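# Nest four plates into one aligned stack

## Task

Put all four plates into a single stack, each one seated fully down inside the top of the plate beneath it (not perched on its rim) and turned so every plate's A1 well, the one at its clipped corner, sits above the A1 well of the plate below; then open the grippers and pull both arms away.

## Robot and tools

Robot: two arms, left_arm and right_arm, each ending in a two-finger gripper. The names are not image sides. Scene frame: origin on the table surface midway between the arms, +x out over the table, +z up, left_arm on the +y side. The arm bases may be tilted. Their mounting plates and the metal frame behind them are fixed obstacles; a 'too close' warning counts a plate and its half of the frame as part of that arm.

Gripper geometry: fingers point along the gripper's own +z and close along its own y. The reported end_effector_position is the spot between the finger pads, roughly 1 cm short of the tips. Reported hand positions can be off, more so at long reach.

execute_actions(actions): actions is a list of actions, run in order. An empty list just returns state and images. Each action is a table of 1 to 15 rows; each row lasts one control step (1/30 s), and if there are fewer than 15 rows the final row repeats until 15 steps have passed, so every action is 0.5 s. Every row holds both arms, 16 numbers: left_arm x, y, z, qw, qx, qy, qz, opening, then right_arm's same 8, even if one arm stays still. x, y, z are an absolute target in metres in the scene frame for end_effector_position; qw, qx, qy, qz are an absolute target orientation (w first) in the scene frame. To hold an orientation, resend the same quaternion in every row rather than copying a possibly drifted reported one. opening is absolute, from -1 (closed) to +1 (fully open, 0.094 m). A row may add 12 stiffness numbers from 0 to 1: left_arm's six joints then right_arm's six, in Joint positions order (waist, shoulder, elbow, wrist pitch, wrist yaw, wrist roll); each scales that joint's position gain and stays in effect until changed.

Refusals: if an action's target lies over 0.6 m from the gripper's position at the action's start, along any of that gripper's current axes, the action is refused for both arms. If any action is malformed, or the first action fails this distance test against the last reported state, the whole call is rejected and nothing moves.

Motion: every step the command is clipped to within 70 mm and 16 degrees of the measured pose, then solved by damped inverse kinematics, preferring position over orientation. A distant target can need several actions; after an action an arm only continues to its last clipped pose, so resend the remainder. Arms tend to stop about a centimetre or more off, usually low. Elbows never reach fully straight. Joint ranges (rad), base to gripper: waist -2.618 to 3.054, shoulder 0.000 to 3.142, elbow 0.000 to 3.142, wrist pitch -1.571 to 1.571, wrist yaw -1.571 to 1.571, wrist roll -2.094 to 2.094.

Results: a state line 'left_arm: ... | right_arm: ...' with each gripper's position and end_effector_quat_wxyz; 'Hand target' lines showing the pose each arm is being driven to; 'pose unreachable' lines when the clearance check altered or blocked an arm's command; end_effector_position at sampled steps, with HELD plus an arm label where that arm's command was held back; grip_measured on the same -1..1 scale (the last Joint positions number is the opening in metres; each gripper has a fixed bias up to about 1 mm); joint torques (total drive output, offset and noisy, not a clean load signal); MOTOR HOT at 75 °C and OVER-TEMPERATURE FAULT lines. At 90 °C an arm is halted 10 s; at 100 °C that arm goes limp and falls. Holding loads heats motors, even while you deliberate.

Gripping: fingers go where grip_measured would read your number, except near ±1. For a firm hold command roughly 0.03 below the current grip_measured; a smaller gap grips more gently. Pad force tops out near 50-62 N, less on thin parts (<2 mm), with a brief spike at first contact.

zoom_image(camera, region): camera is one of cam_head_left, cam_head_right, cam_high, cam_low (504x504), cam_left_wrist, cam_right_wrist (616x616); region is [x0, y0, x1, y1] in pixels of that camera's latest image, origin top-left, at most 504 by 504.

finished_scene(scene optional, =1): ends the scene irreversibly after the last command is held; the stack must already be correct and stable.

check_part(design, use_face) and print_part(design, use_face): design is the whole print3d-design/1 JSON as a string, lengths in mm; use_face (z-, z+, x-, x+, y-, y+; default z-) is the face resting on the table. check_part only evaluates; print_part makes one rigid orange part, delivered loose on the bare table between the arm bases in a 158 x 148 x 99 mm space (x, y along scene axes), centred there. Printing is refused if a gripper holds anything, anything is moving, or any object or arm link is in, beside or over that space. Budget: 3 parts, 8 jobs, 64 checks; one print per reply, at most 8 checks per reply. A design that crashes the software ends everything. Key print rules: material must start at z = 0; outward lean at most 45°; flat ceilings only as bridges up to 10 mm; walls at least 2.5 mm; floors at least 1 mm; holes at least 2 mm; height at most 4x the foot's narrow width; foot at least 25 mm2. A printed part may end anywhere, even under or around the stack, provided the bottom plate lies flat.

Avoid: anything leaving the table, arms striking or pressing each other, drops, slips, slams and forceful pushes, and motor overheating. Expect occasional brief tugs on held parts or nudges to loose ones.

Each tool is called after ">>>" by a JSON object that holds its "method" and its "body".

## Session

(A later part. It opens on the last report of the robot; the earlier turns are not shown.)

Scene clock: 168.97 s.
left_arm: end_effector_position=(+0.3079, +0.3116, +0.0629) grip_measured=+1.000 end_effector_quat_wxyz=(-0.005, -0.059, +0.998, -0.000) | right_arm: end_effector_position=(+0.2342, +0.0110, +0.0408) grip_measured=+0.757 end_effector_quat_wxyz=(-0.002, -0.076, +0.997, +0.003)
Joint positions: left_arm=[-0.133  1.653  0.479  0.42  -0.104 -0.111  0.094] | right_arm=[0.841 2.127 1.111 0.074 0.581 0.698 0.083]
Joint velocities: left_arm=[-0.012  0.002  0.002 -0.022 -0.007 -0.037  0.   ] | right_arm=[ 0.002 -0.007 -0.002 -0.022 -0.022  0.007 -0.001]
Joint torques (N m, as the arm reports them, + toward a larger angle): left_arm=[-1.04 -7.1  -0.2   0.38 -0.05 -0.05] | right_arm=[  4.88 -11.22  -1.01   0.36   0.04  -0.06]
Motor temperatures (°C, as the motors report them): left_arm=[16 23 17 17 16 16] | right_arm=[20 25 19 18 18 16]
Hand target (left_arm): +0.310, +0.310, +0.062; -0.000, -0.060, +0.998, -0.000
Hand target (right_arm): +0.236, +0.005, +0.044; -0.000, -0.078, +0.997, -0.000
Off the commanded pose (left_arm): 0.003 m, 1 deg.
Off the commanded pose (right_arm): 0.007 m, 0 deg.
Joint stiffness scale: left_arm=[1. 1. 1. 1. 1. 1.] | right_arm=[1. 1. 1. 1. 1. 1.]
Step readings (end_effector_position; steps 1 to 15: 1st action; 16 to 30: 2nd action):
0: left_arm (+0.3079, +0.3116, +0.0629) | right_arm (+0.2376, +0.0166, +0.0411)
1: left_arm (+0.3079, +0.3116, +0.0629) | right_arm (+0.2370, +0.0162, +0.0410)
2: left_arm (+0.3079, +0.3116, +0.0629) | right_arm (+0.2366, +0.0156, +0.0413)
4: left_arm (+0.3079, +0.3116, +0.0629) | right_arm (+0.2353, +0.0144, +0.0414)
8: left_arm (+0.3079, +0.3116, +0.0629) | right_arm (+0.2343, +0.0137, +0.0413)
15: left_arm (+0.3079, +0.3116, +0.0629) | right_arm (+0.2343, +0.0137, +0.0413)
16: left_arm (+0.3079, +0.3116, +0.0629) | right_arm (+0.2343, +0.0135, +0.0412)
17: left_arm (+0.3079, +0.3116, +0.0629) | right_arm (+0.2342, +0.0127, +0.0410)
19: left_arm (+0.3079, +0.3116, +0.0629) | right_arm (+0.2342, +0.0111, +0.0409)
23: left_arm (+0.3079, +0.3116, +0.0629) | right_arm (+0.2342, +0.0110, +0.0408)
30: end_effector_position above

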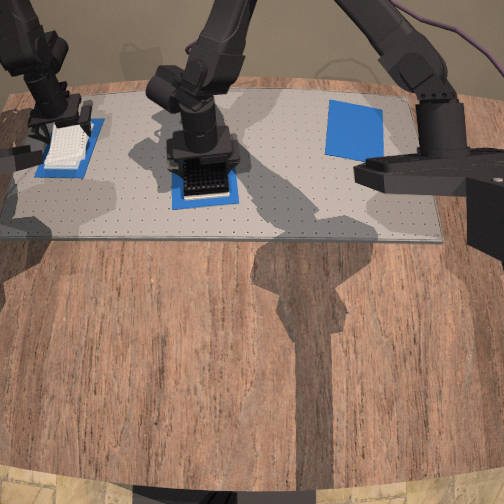

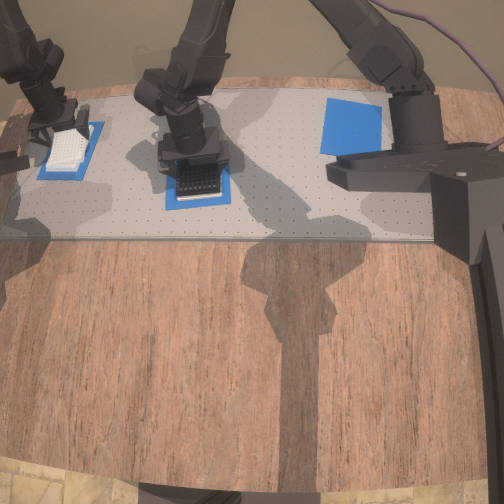

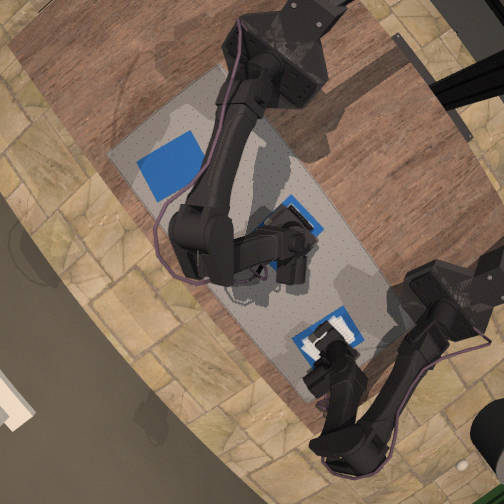

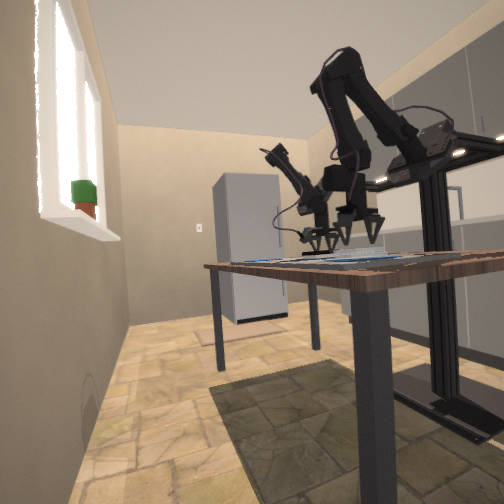

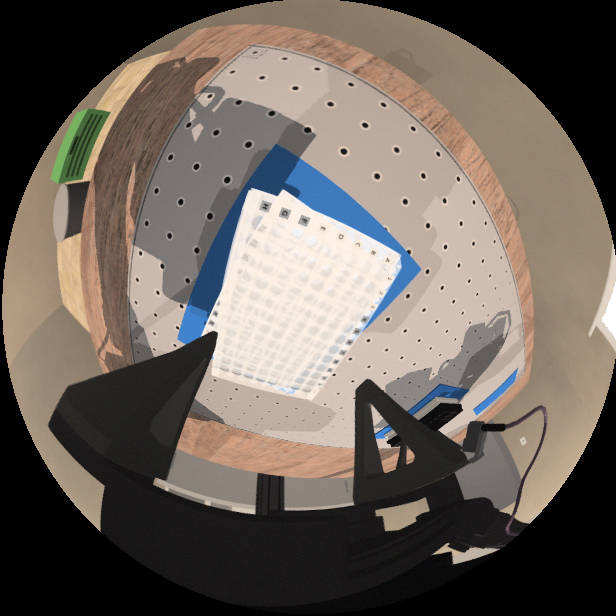

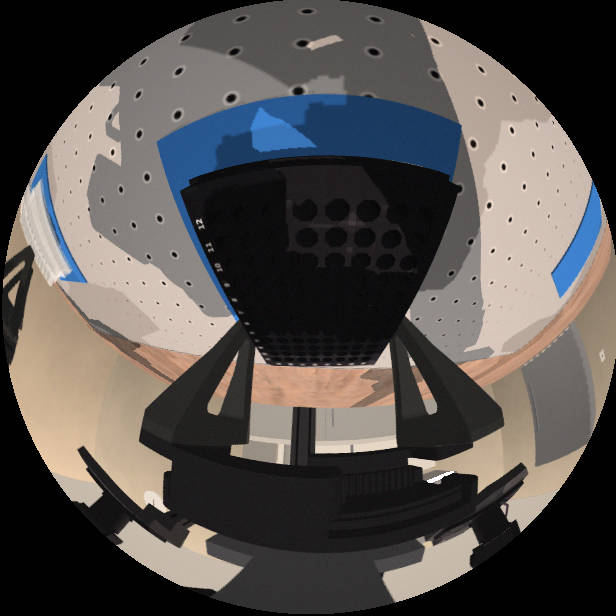

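The skirt caught and dragged the lower plate, so the two are aligned. I'll release and look.

>>> {"method": "execute_actions", "body": {"actions": [[[0.31,0.31,0.062,0,-0.06,0.998,0,1,0.234,0.009,0.039,0,-0.078,0.997,0,0.71]],[[0.31,0.31,0.062,0,-0.06,0.998,0,1,0.234,0.011,0.041,0,-0.078,0.997,0,1]],[[0.31,0.31,0.062,0,-0.06,0.998,0,1,0.234,0.011,0.07,0,-0.078,0.997,0,1]],[[0.31,0.31,0.062,0,-0.06,0.998,0,1,0.24,-0.03,0.10,0,-0.078,0.997,0,1]],[[0.31,0.31,0.062,0,-0.06,0.998,0,1,0.26,-0.12,0.10,0,0,1,0,1]]]}}

>>> {"method": "zoom_image", "body": {"camera": "cam_head_left", "region": [160,125,250,215]}}

>>> {"method": "zoom_image", "body": {"camera": "cam_left_wrist", "region": [350,360,490,470]}}

>>> {"method": "zoom_image", "body": {"camera": "cam_low", "region": [280,225,420,275]}}

Scene clock: 180.80 s.
left_arm: end_effector_position=(+0.3079, +0.3116, +0.0629) grip_measured=+1.000 end_effector_quat_wxyz=(-0.005, -0.059, +0.998, -0.000) | right_arm: end_effector_position=(+0.2592, -0.1276, +0.0955) grip_measured=+1.000 end_effector_quat_wxyz=(-0.006, +0.004, +1.000, -0.020)
Joint positions: left_arm=[-0.133  1.653  0.479  0.42  -0.104 -0.111  0.094] | right_arm=[0.617 1.649 0.605 0.163 0.472 0.674 0.094]
Joint velocities: left_arm=[ 0.007 -0.002 -0.002  0.007 -0.037  0.007  0.   ] | right_arm=[ 0.032 -0.017 -0.002  0.125 -0.066  0.007  0.   ]
Joint torques (N m, as the arm reports them, + toward a larger angle): left_arm=[-1.06 -7.1  -0.21  0.38 -0.05 -0.05] | right_arm=[ 3.25 -9.12 -0.93  0.38 -0.01 -0.07]
Motor temperatures (°C, as the motors report them): left_arm=[16 23 17 17 16 16] | right_arm=[20 25 19 18 18 16]
Hand target (left_arm): +0.310, +0.310, +0.062; -0.000, -0.060, +0.998, -0.000
Hand target (right_arm): +0.260, -0.120, +0.100; -0.000, +0.000, +1.000, +0.000
Off the commanded pose (left_arm): 0.003 m, 1 deg.
Off the commanded pose (right_arm): 0.009 m, 2 deg.
Joint stiffness scale: left_arm=[1. 1. 1. 1. 1. 1.] | right_arm=[1. 1. 1. 1. 1. 1.]
Step readings (end_effector_position; steps 1 to 15: 1st action; 16 to 30: 2nd action; 31 to 45: 3rd action; 46 to 60: 4th action; 61 to 75: 5th action):
0: left_arm (+0.3079, +0.3116, +0.0629) | right_arm (+0.2343, +0.0110, +0.0408)
1: left_arm (+0.3079, +0.3116, +0.0629) | right_arm (+0.2343, +0.0110, +0.0408)
2: left_arm (+0.3079, +0.3116, +0.0629) | right_arm (+0.2343, +0.0110, +0.0408)
4: left_arm (+0.3079, +0.3116, +0.0629) | right_arm (+0.2343, +0.0110, +0.0408)
8: left_arm (+0.3079, +0.3116, +0.0629) | right_arm (+0.2343, +0.0110, +0.0408)
15: left_arm (+0.3079, +0.3116, +0.0629) | right_arm (+0.2343, +0.0110, +0.0408)
16: left_arm (+0.3079, +0.3116, +0.0629) | right_arm (+0.2343, +0.0110, +0.0408)
17: left_arm (+0.3079, +0.3116, +0.0629) | right_arm (+0.2343, +0.0110, +0.0408)
19: left_arm (+0.3079, +0.3116, +0.0629) | right_arm (+0.2343, +0.0110, +0.0408)
23: left_arm (+0.3079, +0.3116, +0.0629) | right_arm (+0.2343, +0.0110, +0.0408)
30: left_arm (+0.3079, +0.3116, +0.0629) | right_arm (+0.2343, +0.0110, +0.0408)
31: left_arm (+0.3079, +0.3116, +0.0629) | right_arm (+0.2347, +0.0108, +0.0424)
32: left_arm (+0.3079, +0.3116, +0.0629) | right_arm (+0.2345, +0.0089, +0.0456)
34: left_arm (+0.3079, +0.3116, +0.0629) | right_arm (+0.2364, +0.0090, +0.0535)
38: left_arm (+0.3079, +0.3116, +0.0629) | right_arm (+0.2423, +0.0151, +0.0623)
45: left_arm (+0.3079, +0.3116, +0.0629) | right_arm (+0.2414, +0.0130, +0.0626)
46: left_arm (+0.3079, +0.3116, +0.0629) | right_arm (+0.2408, +0.0104, +0.0652)
47: left_arm (+0.3079, +0.3116, +0.0629) | right_arm (+0.2384, +0.0007, +0.0719)
49: left_arm (+0.3079, +0.3116, +0.0629) | right_arm (+0.2353, -0.0192, +0.0855)
53: left_arm (+0.3079, +0.3116, +0.0629) | right_arm (+0.2399, -0.0266, +0.0957)
60: left_arm (+0.3079, +0.3116, +0.0629) | right_arm (+0.2411, -0.0260, +0.0965)
61: left_arm (+0.3079, +0.3116, +0.0629) | right_arm (+0.2416, -0.0296, +0.0962)
62: left_arm (+0.3079, +0.3116, +0.0629) | right_arm (+0.2427, -0.0419, +0.0972)
64: left_arm (+0.3079, +0.3116, +0.0629) | right_arm (+0.2485, -0.0848, +0.0962)
68: left_arm (+0.3079, +0.3116, +0.0629) | right_arm (+0.2551, -0.1397, +0.0949)
75: end_effector_position above

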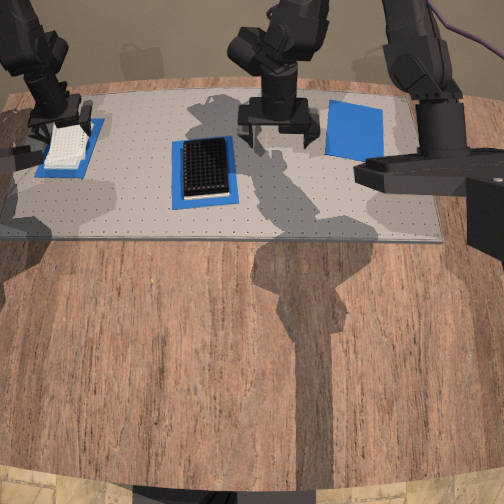

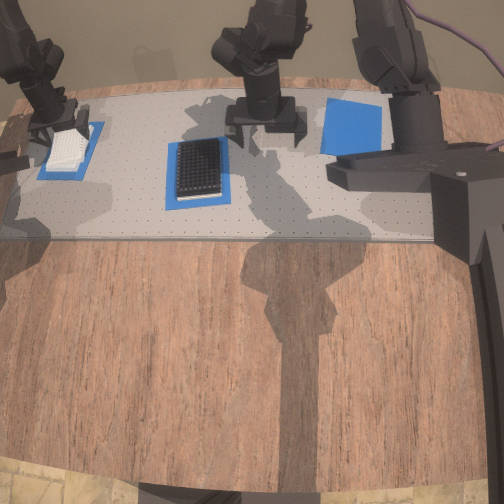

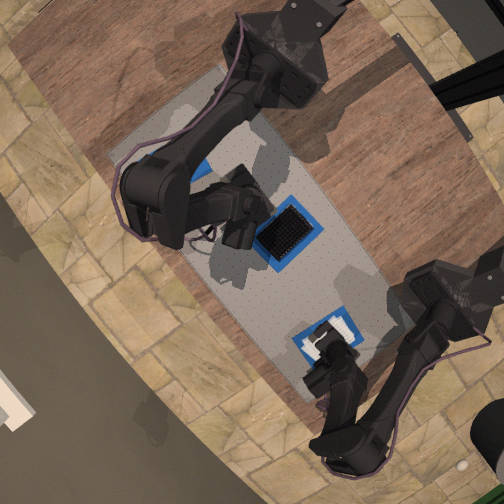

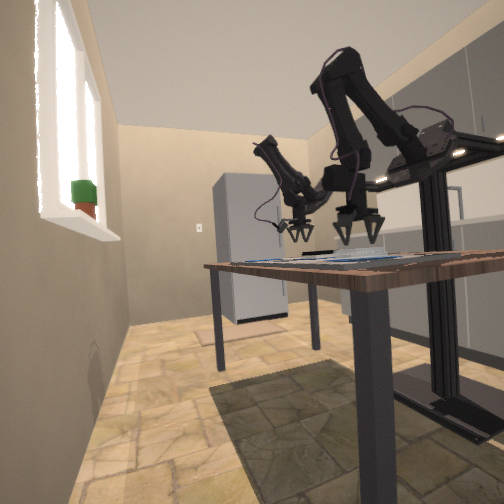

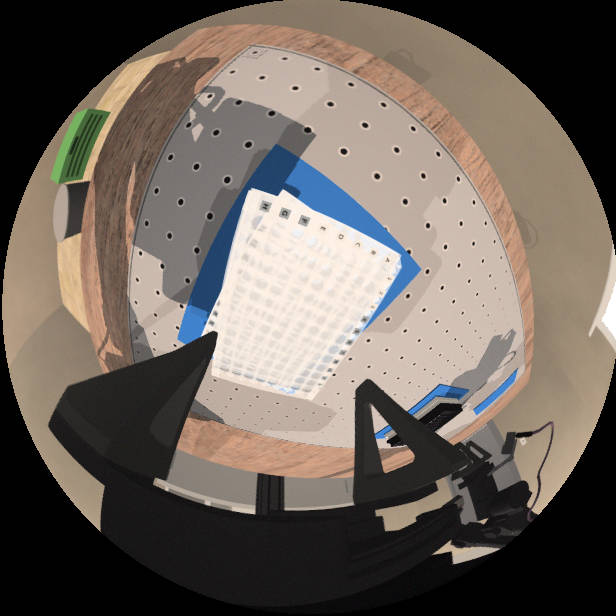

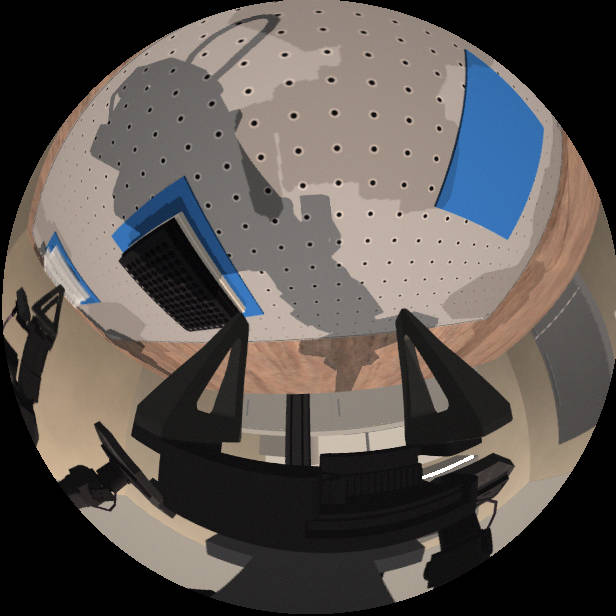

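Region (160, 125, 250, 215) of cam_head_left's 504x504 image, scaled by 5.600, with more detail than that image has.

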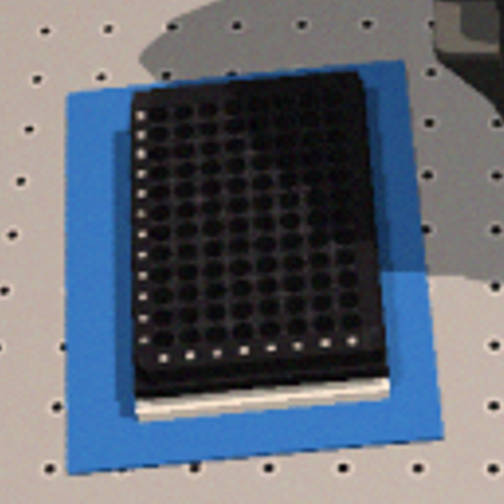

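Region (350, 360, 490, 470) of cam_left_wrist's 616x616 image, scaled by 3.600, with more detail than that image has; it fills the top 396 rows of this view, and the rest is white.

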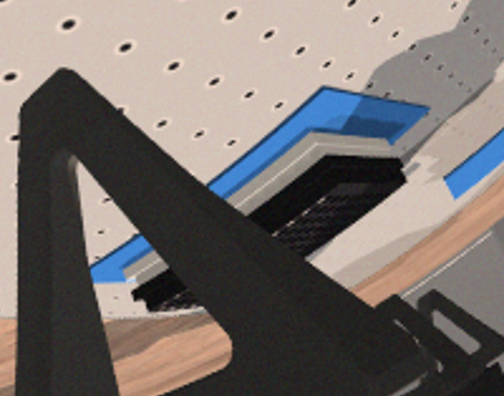

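Region (280, 225, 420, 275) of cam_low's 504x504 image, scaled by 3.600, with more detail than that image has; it fills the top 180 rows of this view, and the rest is white.

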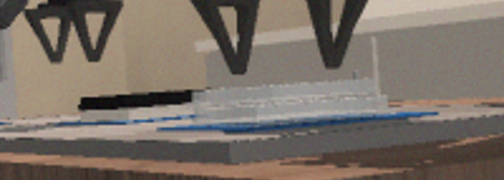

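>>> {"method": "execute_actions", "body": {"actions": []}}

Scene clock: 197.27 s.
left_arm: end_effector_position=(+0.3079, +0.3116, +0.0629) grip_measured=+1.000 end_effector_quat_wxyz=(-0.005, -0.059, +0.998, -0.000) | right_arm: end_effector_position=(+0.2605, -0.1235, +0.0954) grip_measured=+1.000 end_effector_quat_wxyz=(-0.005, +0.003, +1.000, -0.011)
Joint positions: left_arm=[-0.133  1.653  0.479  0.42  -0.104 -0.111  0.094] | right_arm=[0.617 1.649 0.605 0.179 0.459 0.666 0.094]
Joint velocities: left_arm=[ 0.017  0.002 -0.012  0.037 -0.037  0.037  0.   ] | right_arm=[ 0.007 -0.017  0.002 -0.037  0.022 -0.022  0.   ]
Joint torques (N m, as the arm reports them, + toward a larger angle): left_arm=[-1.05 -7.12 -0.21  0.38 -0.04 -0.05] | right_arm=[ 3.29 -9.13 -0.88  0.44 -0.04 -0.05]
Motor temperatures (°C, as the motors report them): left_arm=[16 23 17 17 16 16] | right_arm=[19 25 18 18 18 16]
Hand target (left_arm): +0.310, +0.310, +0.062; -0.000, -0.060, +0.998, -0.000
Hand target (right_arm): +0.260, -0.120, +0.100; -0.000, +0.000, +1.000, -0.000
Off the commanded pose (left_arm): 0.003 m, 1 deg.
Off the commanded pose (right_arm): 0.006 m, 1 deg.
Joint stiffness scale: left_arm=[1. 1. 1. 1. 1. 1.] | right_arm=[1. 1. 1. 1. 1. 1.]

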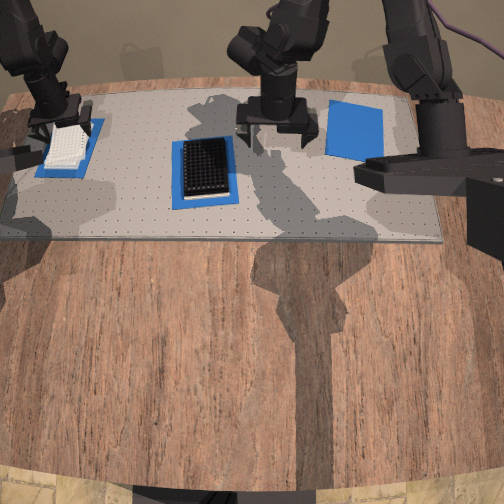

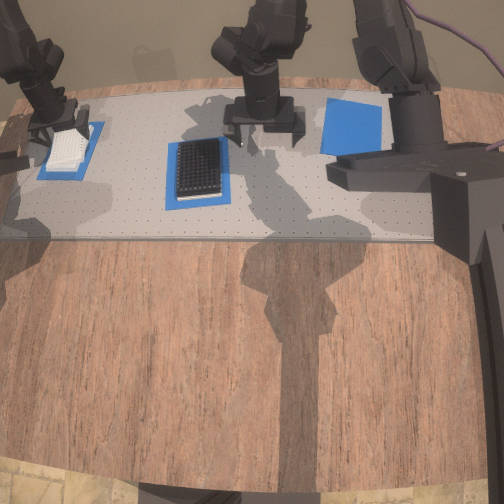

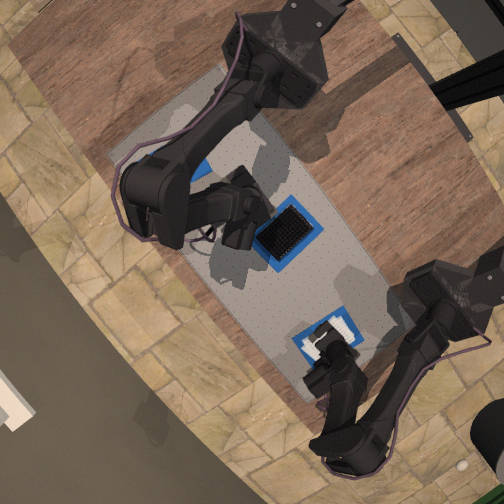

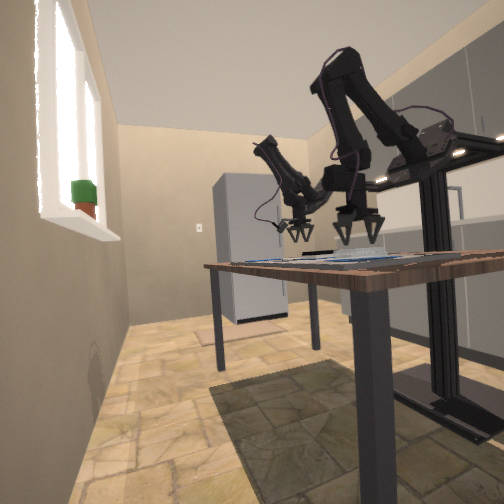

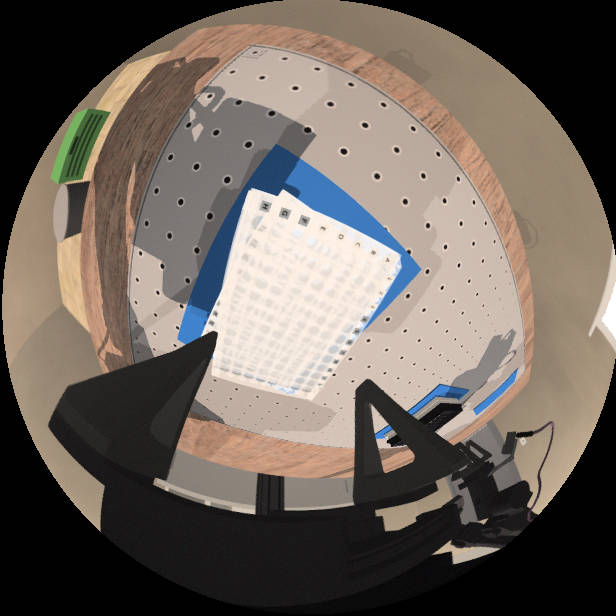

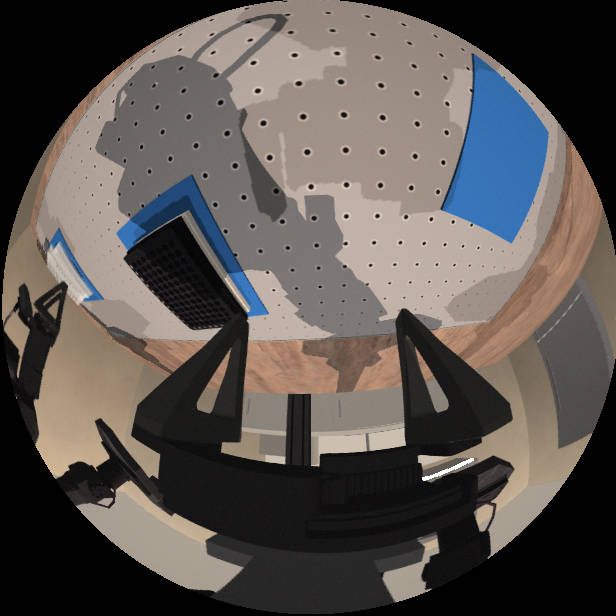

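>>> {"method": "execute_actions", "body": {"actions": [[[0.315,0.31,0.047,0,-0.06,0.998,0,1,0.28,-0.25,0.14,0,0,1,0,1]],[[0.315,0.31,0.047,0,-0.06,0.998,0,1,0.28,-0.25,0.14,0,0,1,0,1]],[[0.315,0.31,0.047,0,-0.06,0.998,0,1,0.28,-0.25,0.14,0,0,1,0,1]]]}}

>>> {"method": "zoom_image", "body": {"camera": "cam_head_left", "region": [20,90,130,190]}}

>>> {"method": "zoom_image", "body": {"camera": "cam_low", "region": [310,210,410,270]}}

Scene clock: 210.43 s.
left_arm: end_effector_position=(+0.3044, +0.3112, +0.0513) grip_measured=+1.000 end_effector_quat_wxyz=(-0.012, -0.058, +0.998, +0.003) | right_arm: end_effector_position=(+0.2821, -0.2467, +0.1390) grip_measured=+1.000 end_effector_quat_wxyz=(+0.004, +0.000, +1.000, +0.003)
Joint positions: left_arm=[-0.133  1.718  0.503  0.447 -0.108 -0.109  0.094] | right_arm=[0.127 1.167 0.322 0.112 0.097 0.288 0.094]
Joint velocities: left_arm=[ 0.022  0.007 -0.022  0.022  0.051 -0.037  0.   ] | right_arm=[-0.007 -0.012  0.002  0.007 -0.022 -0.022  0.   ]
Joint torques (N m, as the arm reports them, + toward a larger angle): left_arm=[-0.65 -6.46  1.41  0.37  0.05 -0.03] | right_arm=[-0.5  -6.42  1.36  0.21 -0.05 -0.04]
Motor temperatures (°C, as the motors report them): left_arm=[16 23 17 17 16 16] | right_arm=[19 25 18 18 18 16]
Hand target (left_arm): +0.315, +0.310, +0.047; -0.000, -0.060, +0.998, -0.000
Hand target (right_arm): +0.280, -0.250, +0.140; +0.000, +0.000, +1.000, +0.000
Off the commanded pose (left_arm): 0.012 m, 1 deg.
Off the commanded pose (right_arm): 0.004 m, 1 deg.
Joint stiffness scale: left_arm=[1. 1. 1. 1. 1. 1.] | right_arm=[1. 1. 1. 1. 1. 1.]
Step readings (end_effector_position; steps 1 to 15: 1st action; 16 to 30: 2nd action; 31 to 45: 3rd action):
0: left_arm (+0.3079, +0.3116, +0.0629) | right_arm (+0.2605, -0.1235, +0.0954)
1: left_arm (+0.3076, +0.3115, +0.0617) | right_arm (+0.2610, -0.1268, +0.0965)
2: left_arm (+0.3077, +0.3112, +0.0586) | right_arm (+0.2630, -0.1397, +0.1003)
4: left_arm (+0.3048, +0.3105, +0.0526) | right_arm (+0.2707, -0.1811, +0.1085)
8: left_arm (+0.3044, +0.3112, +0.0513) | right_arm (+0.2872, -0.2515, +0.1295)
15: left_arm (+0.3044, +0.3112, +0.0513) | right_arm (+0.2929, -0.2531, +0.1396)
16: left_arm (+0.3044, +0.3112, +0.0513) | right_arm (+0.2908, -0.2522, +0.1394)
17: left_arm (+0.3044, +0.3112, +0.0513) | right_arm (+0.2892, -0.2512, +0.1393)
19: left_arm (+0.3044, +0.3112, +0.0513) | right_arm (+0.2867, -0.2494, +0.1391)
23: left_arm (+0.3044, +0.3112, +0.0513) | right_arm (+0.2840, -0.2478, +0.1390)
30: left_arm (+0.3044, +0.3112, +0.0513) | right_arm (+0.2826, -0.2468, +0.1390)
31: left_arm (+0.3044, +0.3112, +0.0513) | right_arm (+0.2826, -0.2468, +0.1390)
32: left_arm (+0.3044, +0.3112, +0.0513) | right_arm (+0.2825, -0.2468, +0.1390)
34: left_arm (+0.3044, +0.3112, +0.0513) | right_arm (+0.2823, -0.2467, +0.1390)
38: left_arm (+0.3044, +0.3112, +0.0513) | right_arm (+0.2822, -0.2468, +0.1390)
45: end_effector_position above

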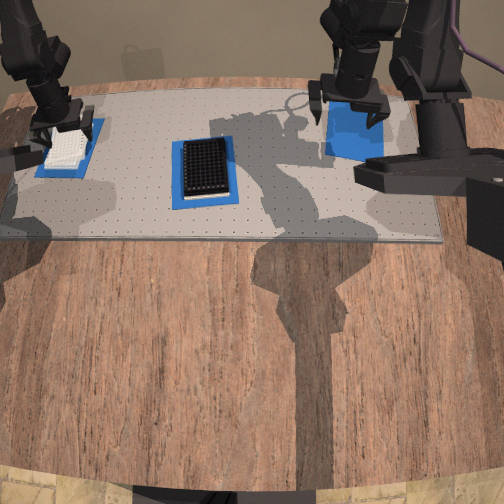

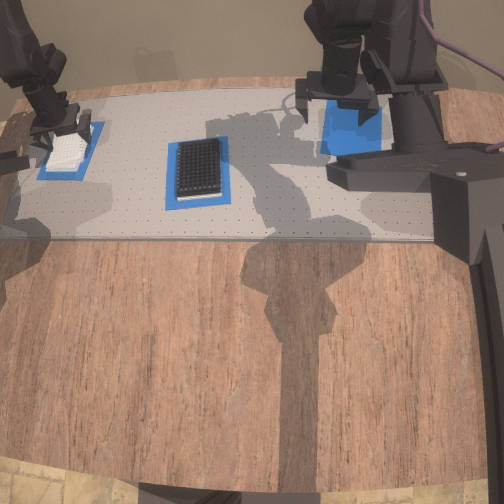

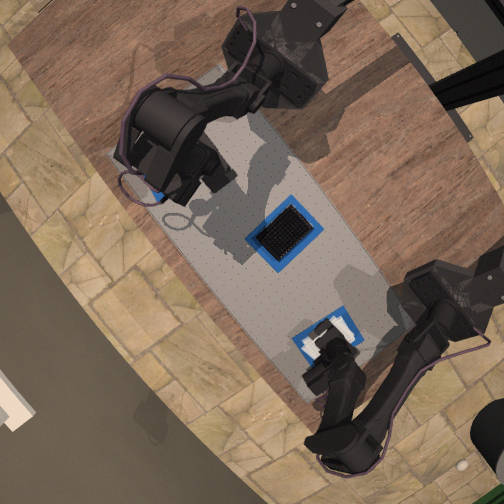

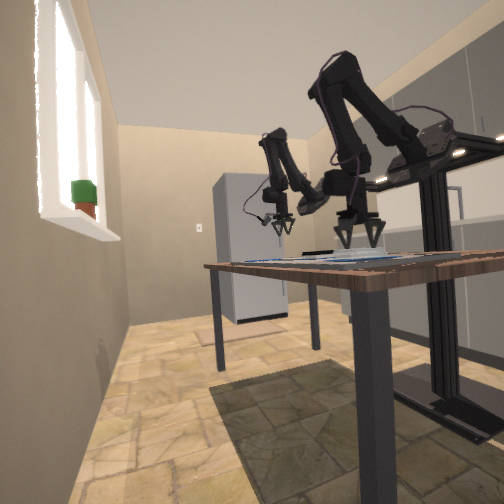

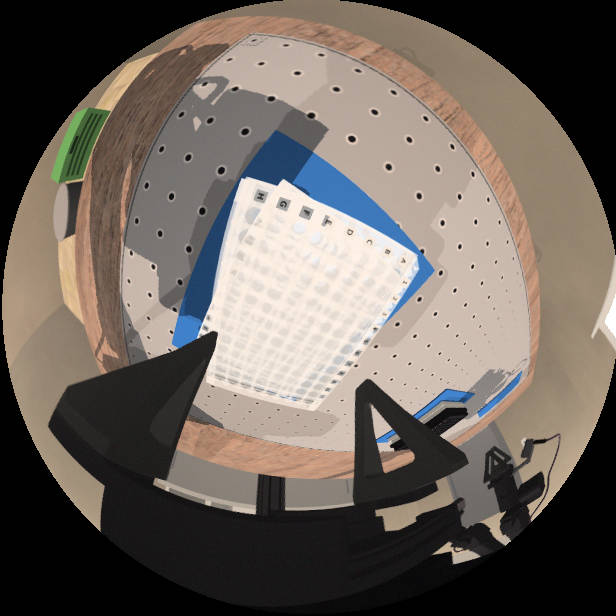

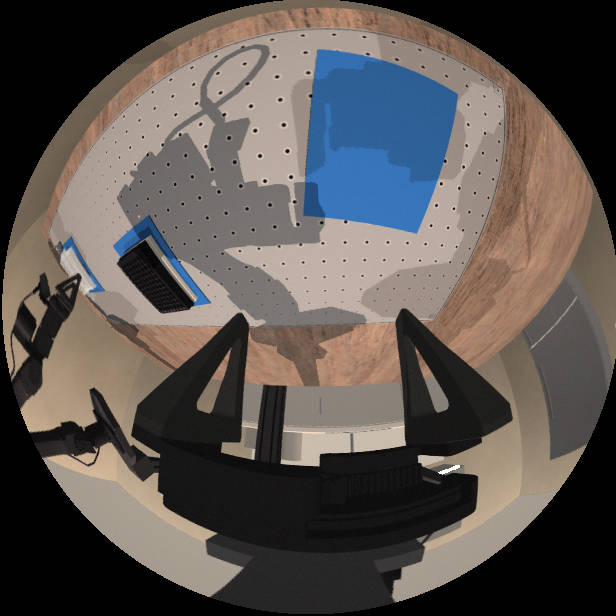

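Region (20, 90, 130, 190) of cam_head_left's 504x504 image, scaled by 4.582, with more detail than that image has; it fills the top 458 rows of this view, and the rest is white.

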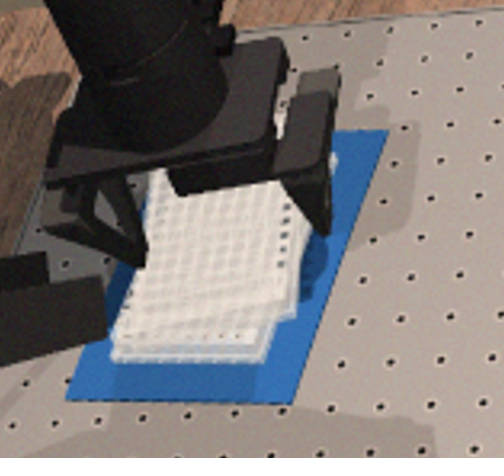

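Region (310, 210, 410, 270) of cam_low's 504x504 image, scaled by 5.040, with more detail than that image has; it fills the top 302 rows of this view, and the rest is white.

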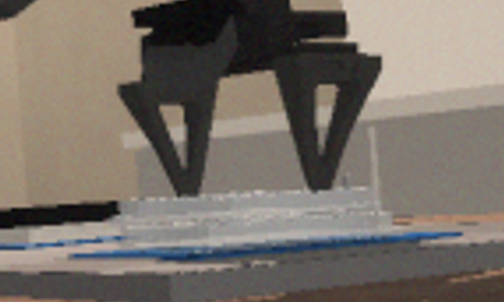

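>>> {"method": "zoom_image", "body": {"camera": "cam_left_wrist", "region": [170,150,450,430]}}

Region (170, 150, 450, 430) of cam_left_wrist's 616x616 image, scaled by 1.800, with more detail than that image has.

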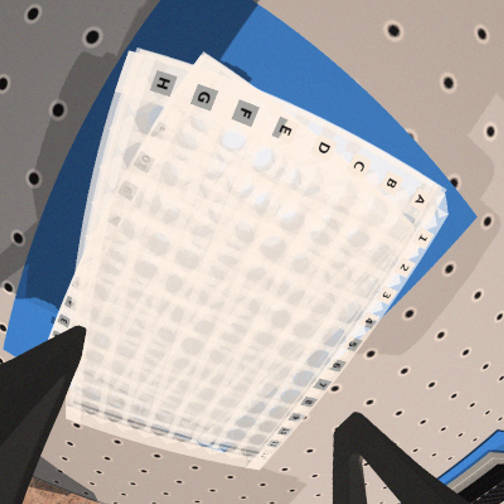

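>>> {"method": "execute_actions", "body": {"actions": [[[0.315,0.322,0.062,0,-0.06,0.998,0,1,0.28,-0.25,0.14,0,0,1,0,1]],[[0.318,0.32,0.045,0,-0.06,0.998,0,1,0.28,-0.25,0.14,0,0,1,0,1]]]}}

>>> {"method": "zoom_image", "body": {"camera": "cam_head_left", "region": [20,90,130,190]}}

Scene clock: 219.53 s.
left_arm: end_effector_position=(+0.3041, +0.3180, +0.0478) grip_measured=+1.000 end_effector_quat_wxyz=(-0.017, -0.060, +0.998, -0.001) | right_arm: end_effector_position=(+0.2821, -0.2467, +0.1390) grip_measured=+1.000 end_effector_quat_wxyz=(+0.004, +0.000, +1.000, +0.003)
Joint positions: left_arm=[-0.101  1.731  0.517  0.438 -0.078 -0.091  0.094] | right_arm=[0.127 1.167 0.322 0.112 0.097 0.288 0.094]
Joint velocities: left_arm=[-0.002 -0.012  0.007 -0.007 -0.095  0.022  0.   ] | right_arm=[-0.002 -0.002 -0.012 -0.095  0.037 -0.066  0.   ]
Joint torques (N m, as the arm reports them, + toward a larger angle): left_arm=[-0.11 -7.5   1.29  0.33  0.03  0.06] | right_arm=[-0.51 -6.43  1.37  0.21 -0.05 -0.04]
Motor temperatures (°C, as the motors report them): left_arm=[16 23 17 17 16 16] | right_arm=[18 24 18 18 18 16]
Hand target (left_arm): +0.318, +0.320, +0.046; -0.000, -0.060, +0.998, +0.000
Hand target (right_arm): +0.280, -0.250, +0.140; +0.000, +0.000, +1.000, +0.000
Off the commanded pose (left_arm): 0.014 m, 2 deg.
Off the commanded pose (right_arm): 0.004 m, 1 deg.
Joint stiffness scale: left_arm=[1. 1. 1. 1. 1. 1.] | right_arm=[1. 1. 1. 1. 1. 1.]
Step readings (end_effector_position; steps 1 to 15: 1st action; 16 to 30: 2nd action):
0: left_arm (+0.3044, +0.3112, +0.0513) | right_arm (+0.2821, -0.2467, +0.1390)
1: left_arm (+0.3053, +0.3114, +0.0522) | right_arm (+0.2821, -0.2467, +0.1390)
2: left_arm (+0.3067, +0.3126, +0.0538) | right_arm (+0.2821, -0.2467, +0.1390)
4: left_arm (+0.3130, +0.3175, +0.0568) | right_arm (+0.2821, -0.2467, +0.1390)
8: left_arm (+0.3171, +0.3205, +0.0587) | right_arm (+0.2821, -0.2467, +0.1390)
15: left_arm (+0.3153, +0.3192, +0.0587) | right_arm (+0.2821, -0.2467, +0.1390)
16: left_arm (+0.3146, +0.3191, +0.0577) | right_arm (+0.2821, -0.2467, +0.1390)
17: left_arm (+0.3139, +0.3189, +0.0552) | right_arm (+0.2821, -0.2467, +0.1390)
19: left_arm (+0.3091, +0.3184, +0.0503) | right_arm (+0.2821, -0.2467, +0.1390)
23: left_arm (+0.3038, +0.3180, +0.0478) | right_arm (+0.2821, -0.2467, +0.1390)
30: end_effector_position above

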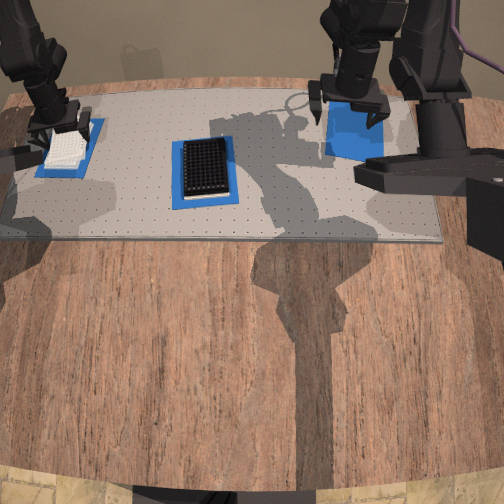

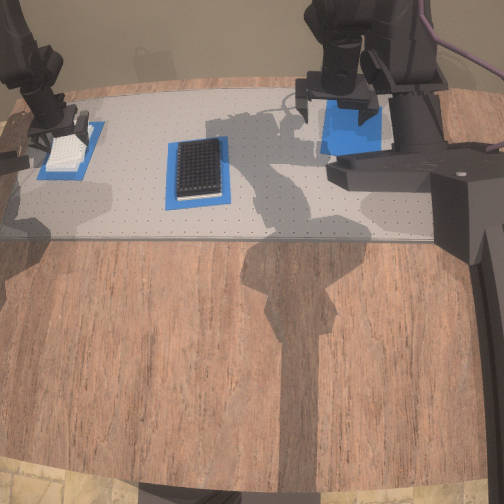

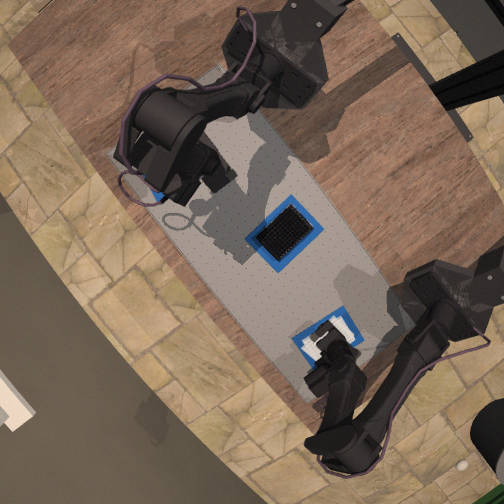

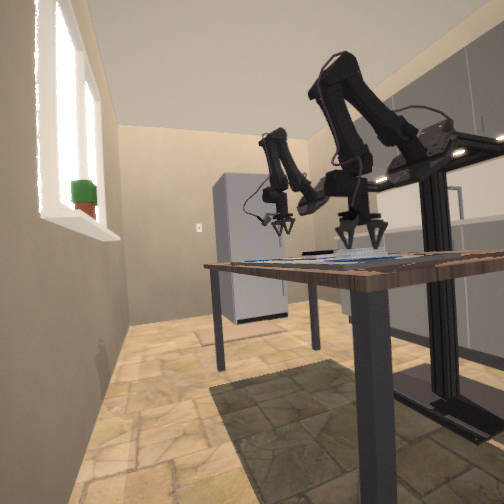

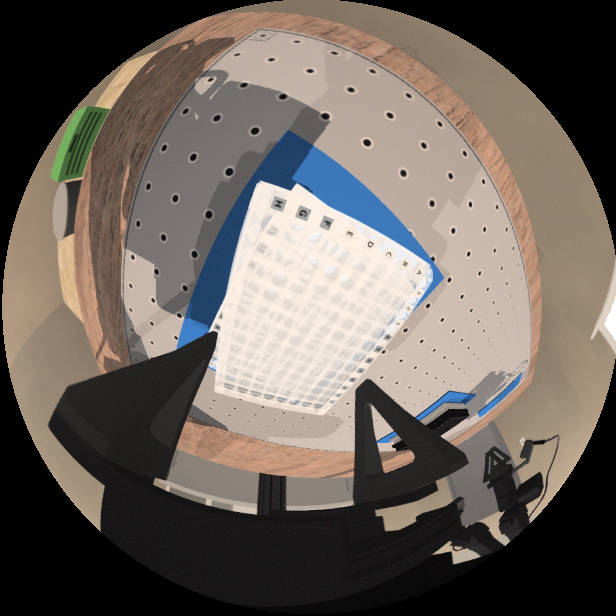

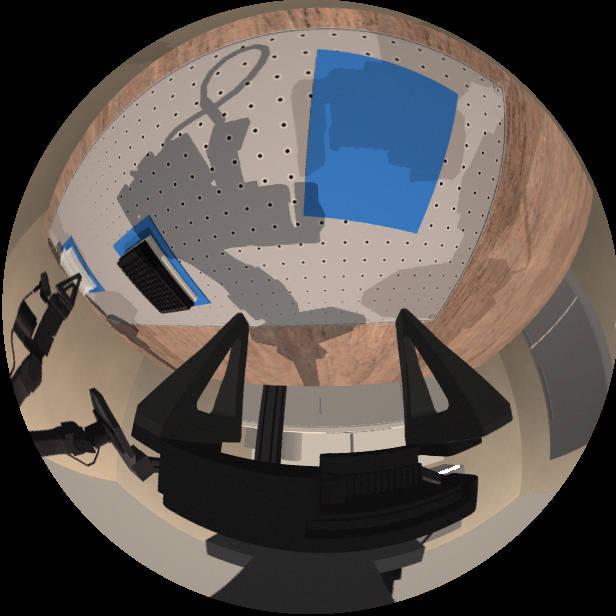

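Region (20, 90, 130, 190) of cam_head_left's 504x504 image, scaled by 4.582, with more detail than that image has; it fills the top 458 rows of this view, and the rest is white.

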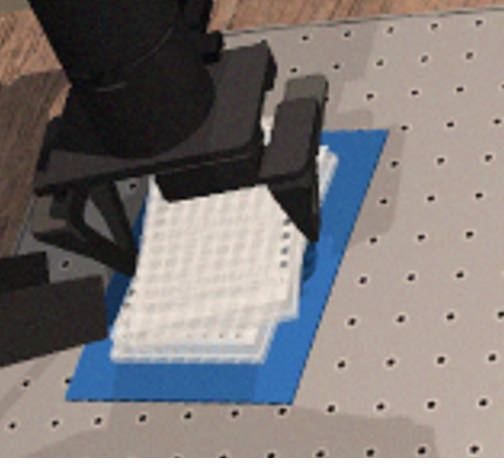

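>>> {"method": "execute_actions", "body": {"actions": [[[0.32,0.321,0.039,0,-0.06,0.998,0,1,0.28,-0.25,0.14,0,0,1,0,1]]]}}

>>> {"method": "zoom_image", "body": {"camera": "cam_low", "region": [310,210,410,270]}}

Scene clock: 224.63 s.
left_arm: end_effector_position=(+0.3073, +0.3175, +0.0426) grip_measured=+1.000 end_effector_quat_wxyz=(-0.016, -0.058, +0.998, -0.001) | right_arm: end_effector_position=(+0.2820, -0.2468, +0.1390) grip_measured=+1.000 end_effector_quat_wxyz=(+0.004, +0.000, +1.000, +0.002)
Joint positions: left_arm=[-0.101  1.755  0.538  0.444 -0.078 -0.088  0.094] | right_arm=[0.127 1.167 0.322 0.112 0.097 0.288 0.094]
Joint velocities: left_arm=[-0.002  0.002 -0.007  0.081  0.007 -0.007  0.   ] | right_arm=[ 0.012 -0.007  0.002 -0.081 -0.007 -0.022  0.   ]
Joint torques (N m, as the arm reports them, + toward a larger angle): left_arm=[ 0.27 -7.08  1.32  0.38  0.07  0.06] | right_arm=[-0.5  -6.48  1.32  0.21 -0.08 -0.04]
Motor temperatures (°C, as the motors report them): left_arm=[16 23 17 17 16 16] | right_arm=[18 24 18 18 18 16]
Hand target (left_arm): +0.320, +0.321, +0.039; +0.000, -0.060, +0.998, +0.000
Hand target (right_arm): +0.280, -0.250, +0.140; -0.000, +0.000, +1.000, +0.000
Off the commanded pose (left_arm): 0.014 m, 2 deg.
Off the commanded pose (right_arm): 0.004 m, 1 deg.
Joint stiffness scale: left_arm=[1. 1. 1. 1. 1. 1.] | right_arm=[1. 1. 1. 1. 1. 1.]
Step readings (end_effector_position):
0: left_arm (+0.3041, +0.3180, +0.0478) | right_arm (+0.2821, -0.2467, +0.1390)
1: left_arm (+0.3045, +0.3180, +0.0473) | right_arm (+0.2821, -0.2467, +0.1390)
2: left_arm (+0.3051, +0.3178, +0.0459) | right_arm (+0.2821, -0.2467, +0.1390)
4: left_arm (+0.3068, +0.3176, +0.0435) | right_arm (+0.2820, -0.2468, +0.1390)
8: left_arm (+0.3072, +0.3175, +0.0426) | right_arm (+0.2820, -0.2468, +0.1390)
15: end_effector_position above

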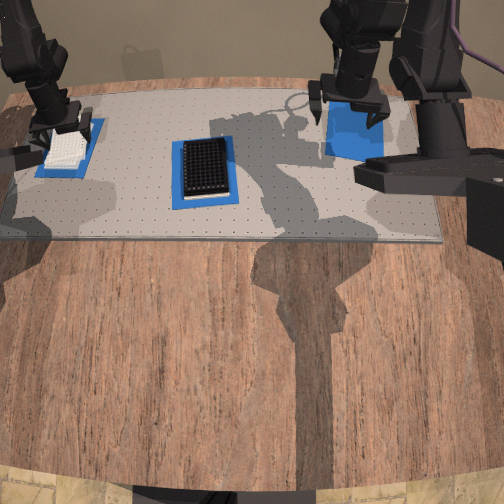

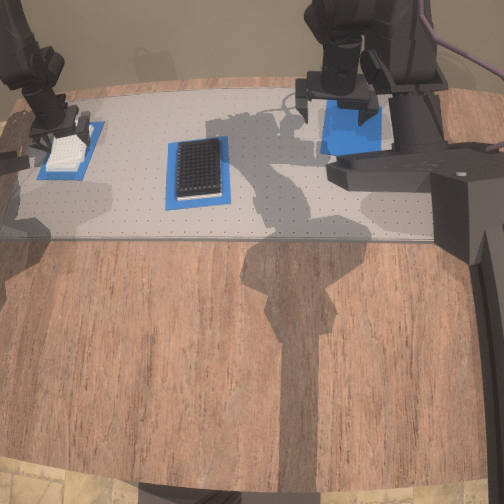

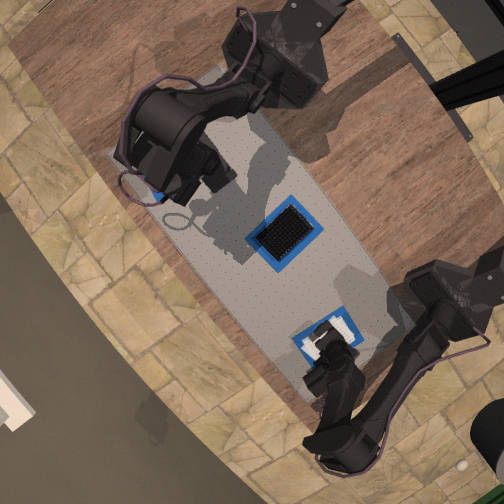

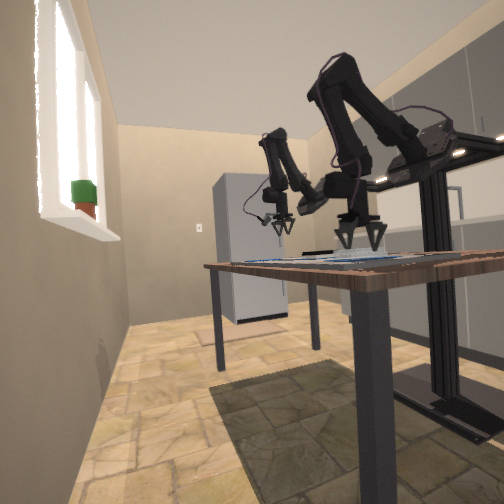

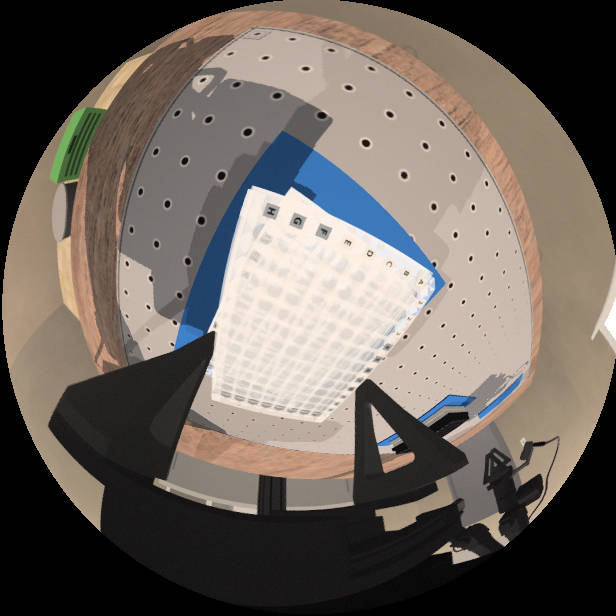

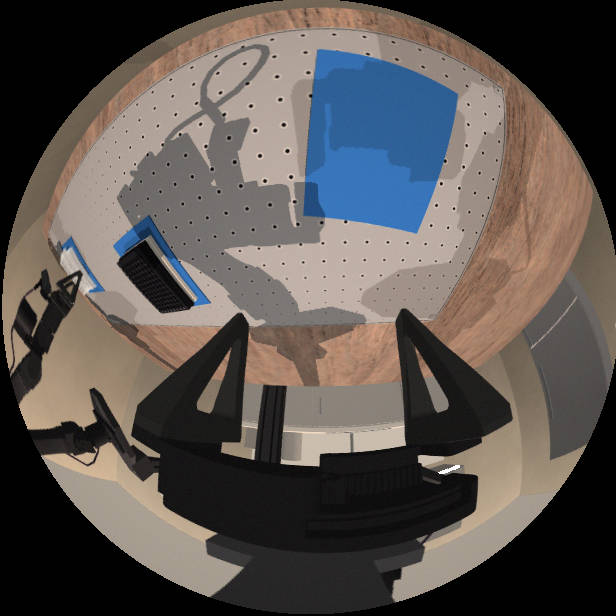

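Region (310, 210, 410, 270) of cam_low's 504x504 image, scaled by 5.040, with more detail than that image has; it fills the top 302 rows of this view, and the rest is white.

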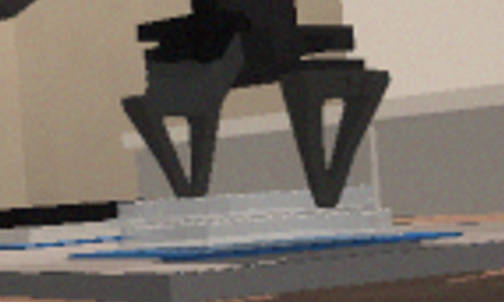

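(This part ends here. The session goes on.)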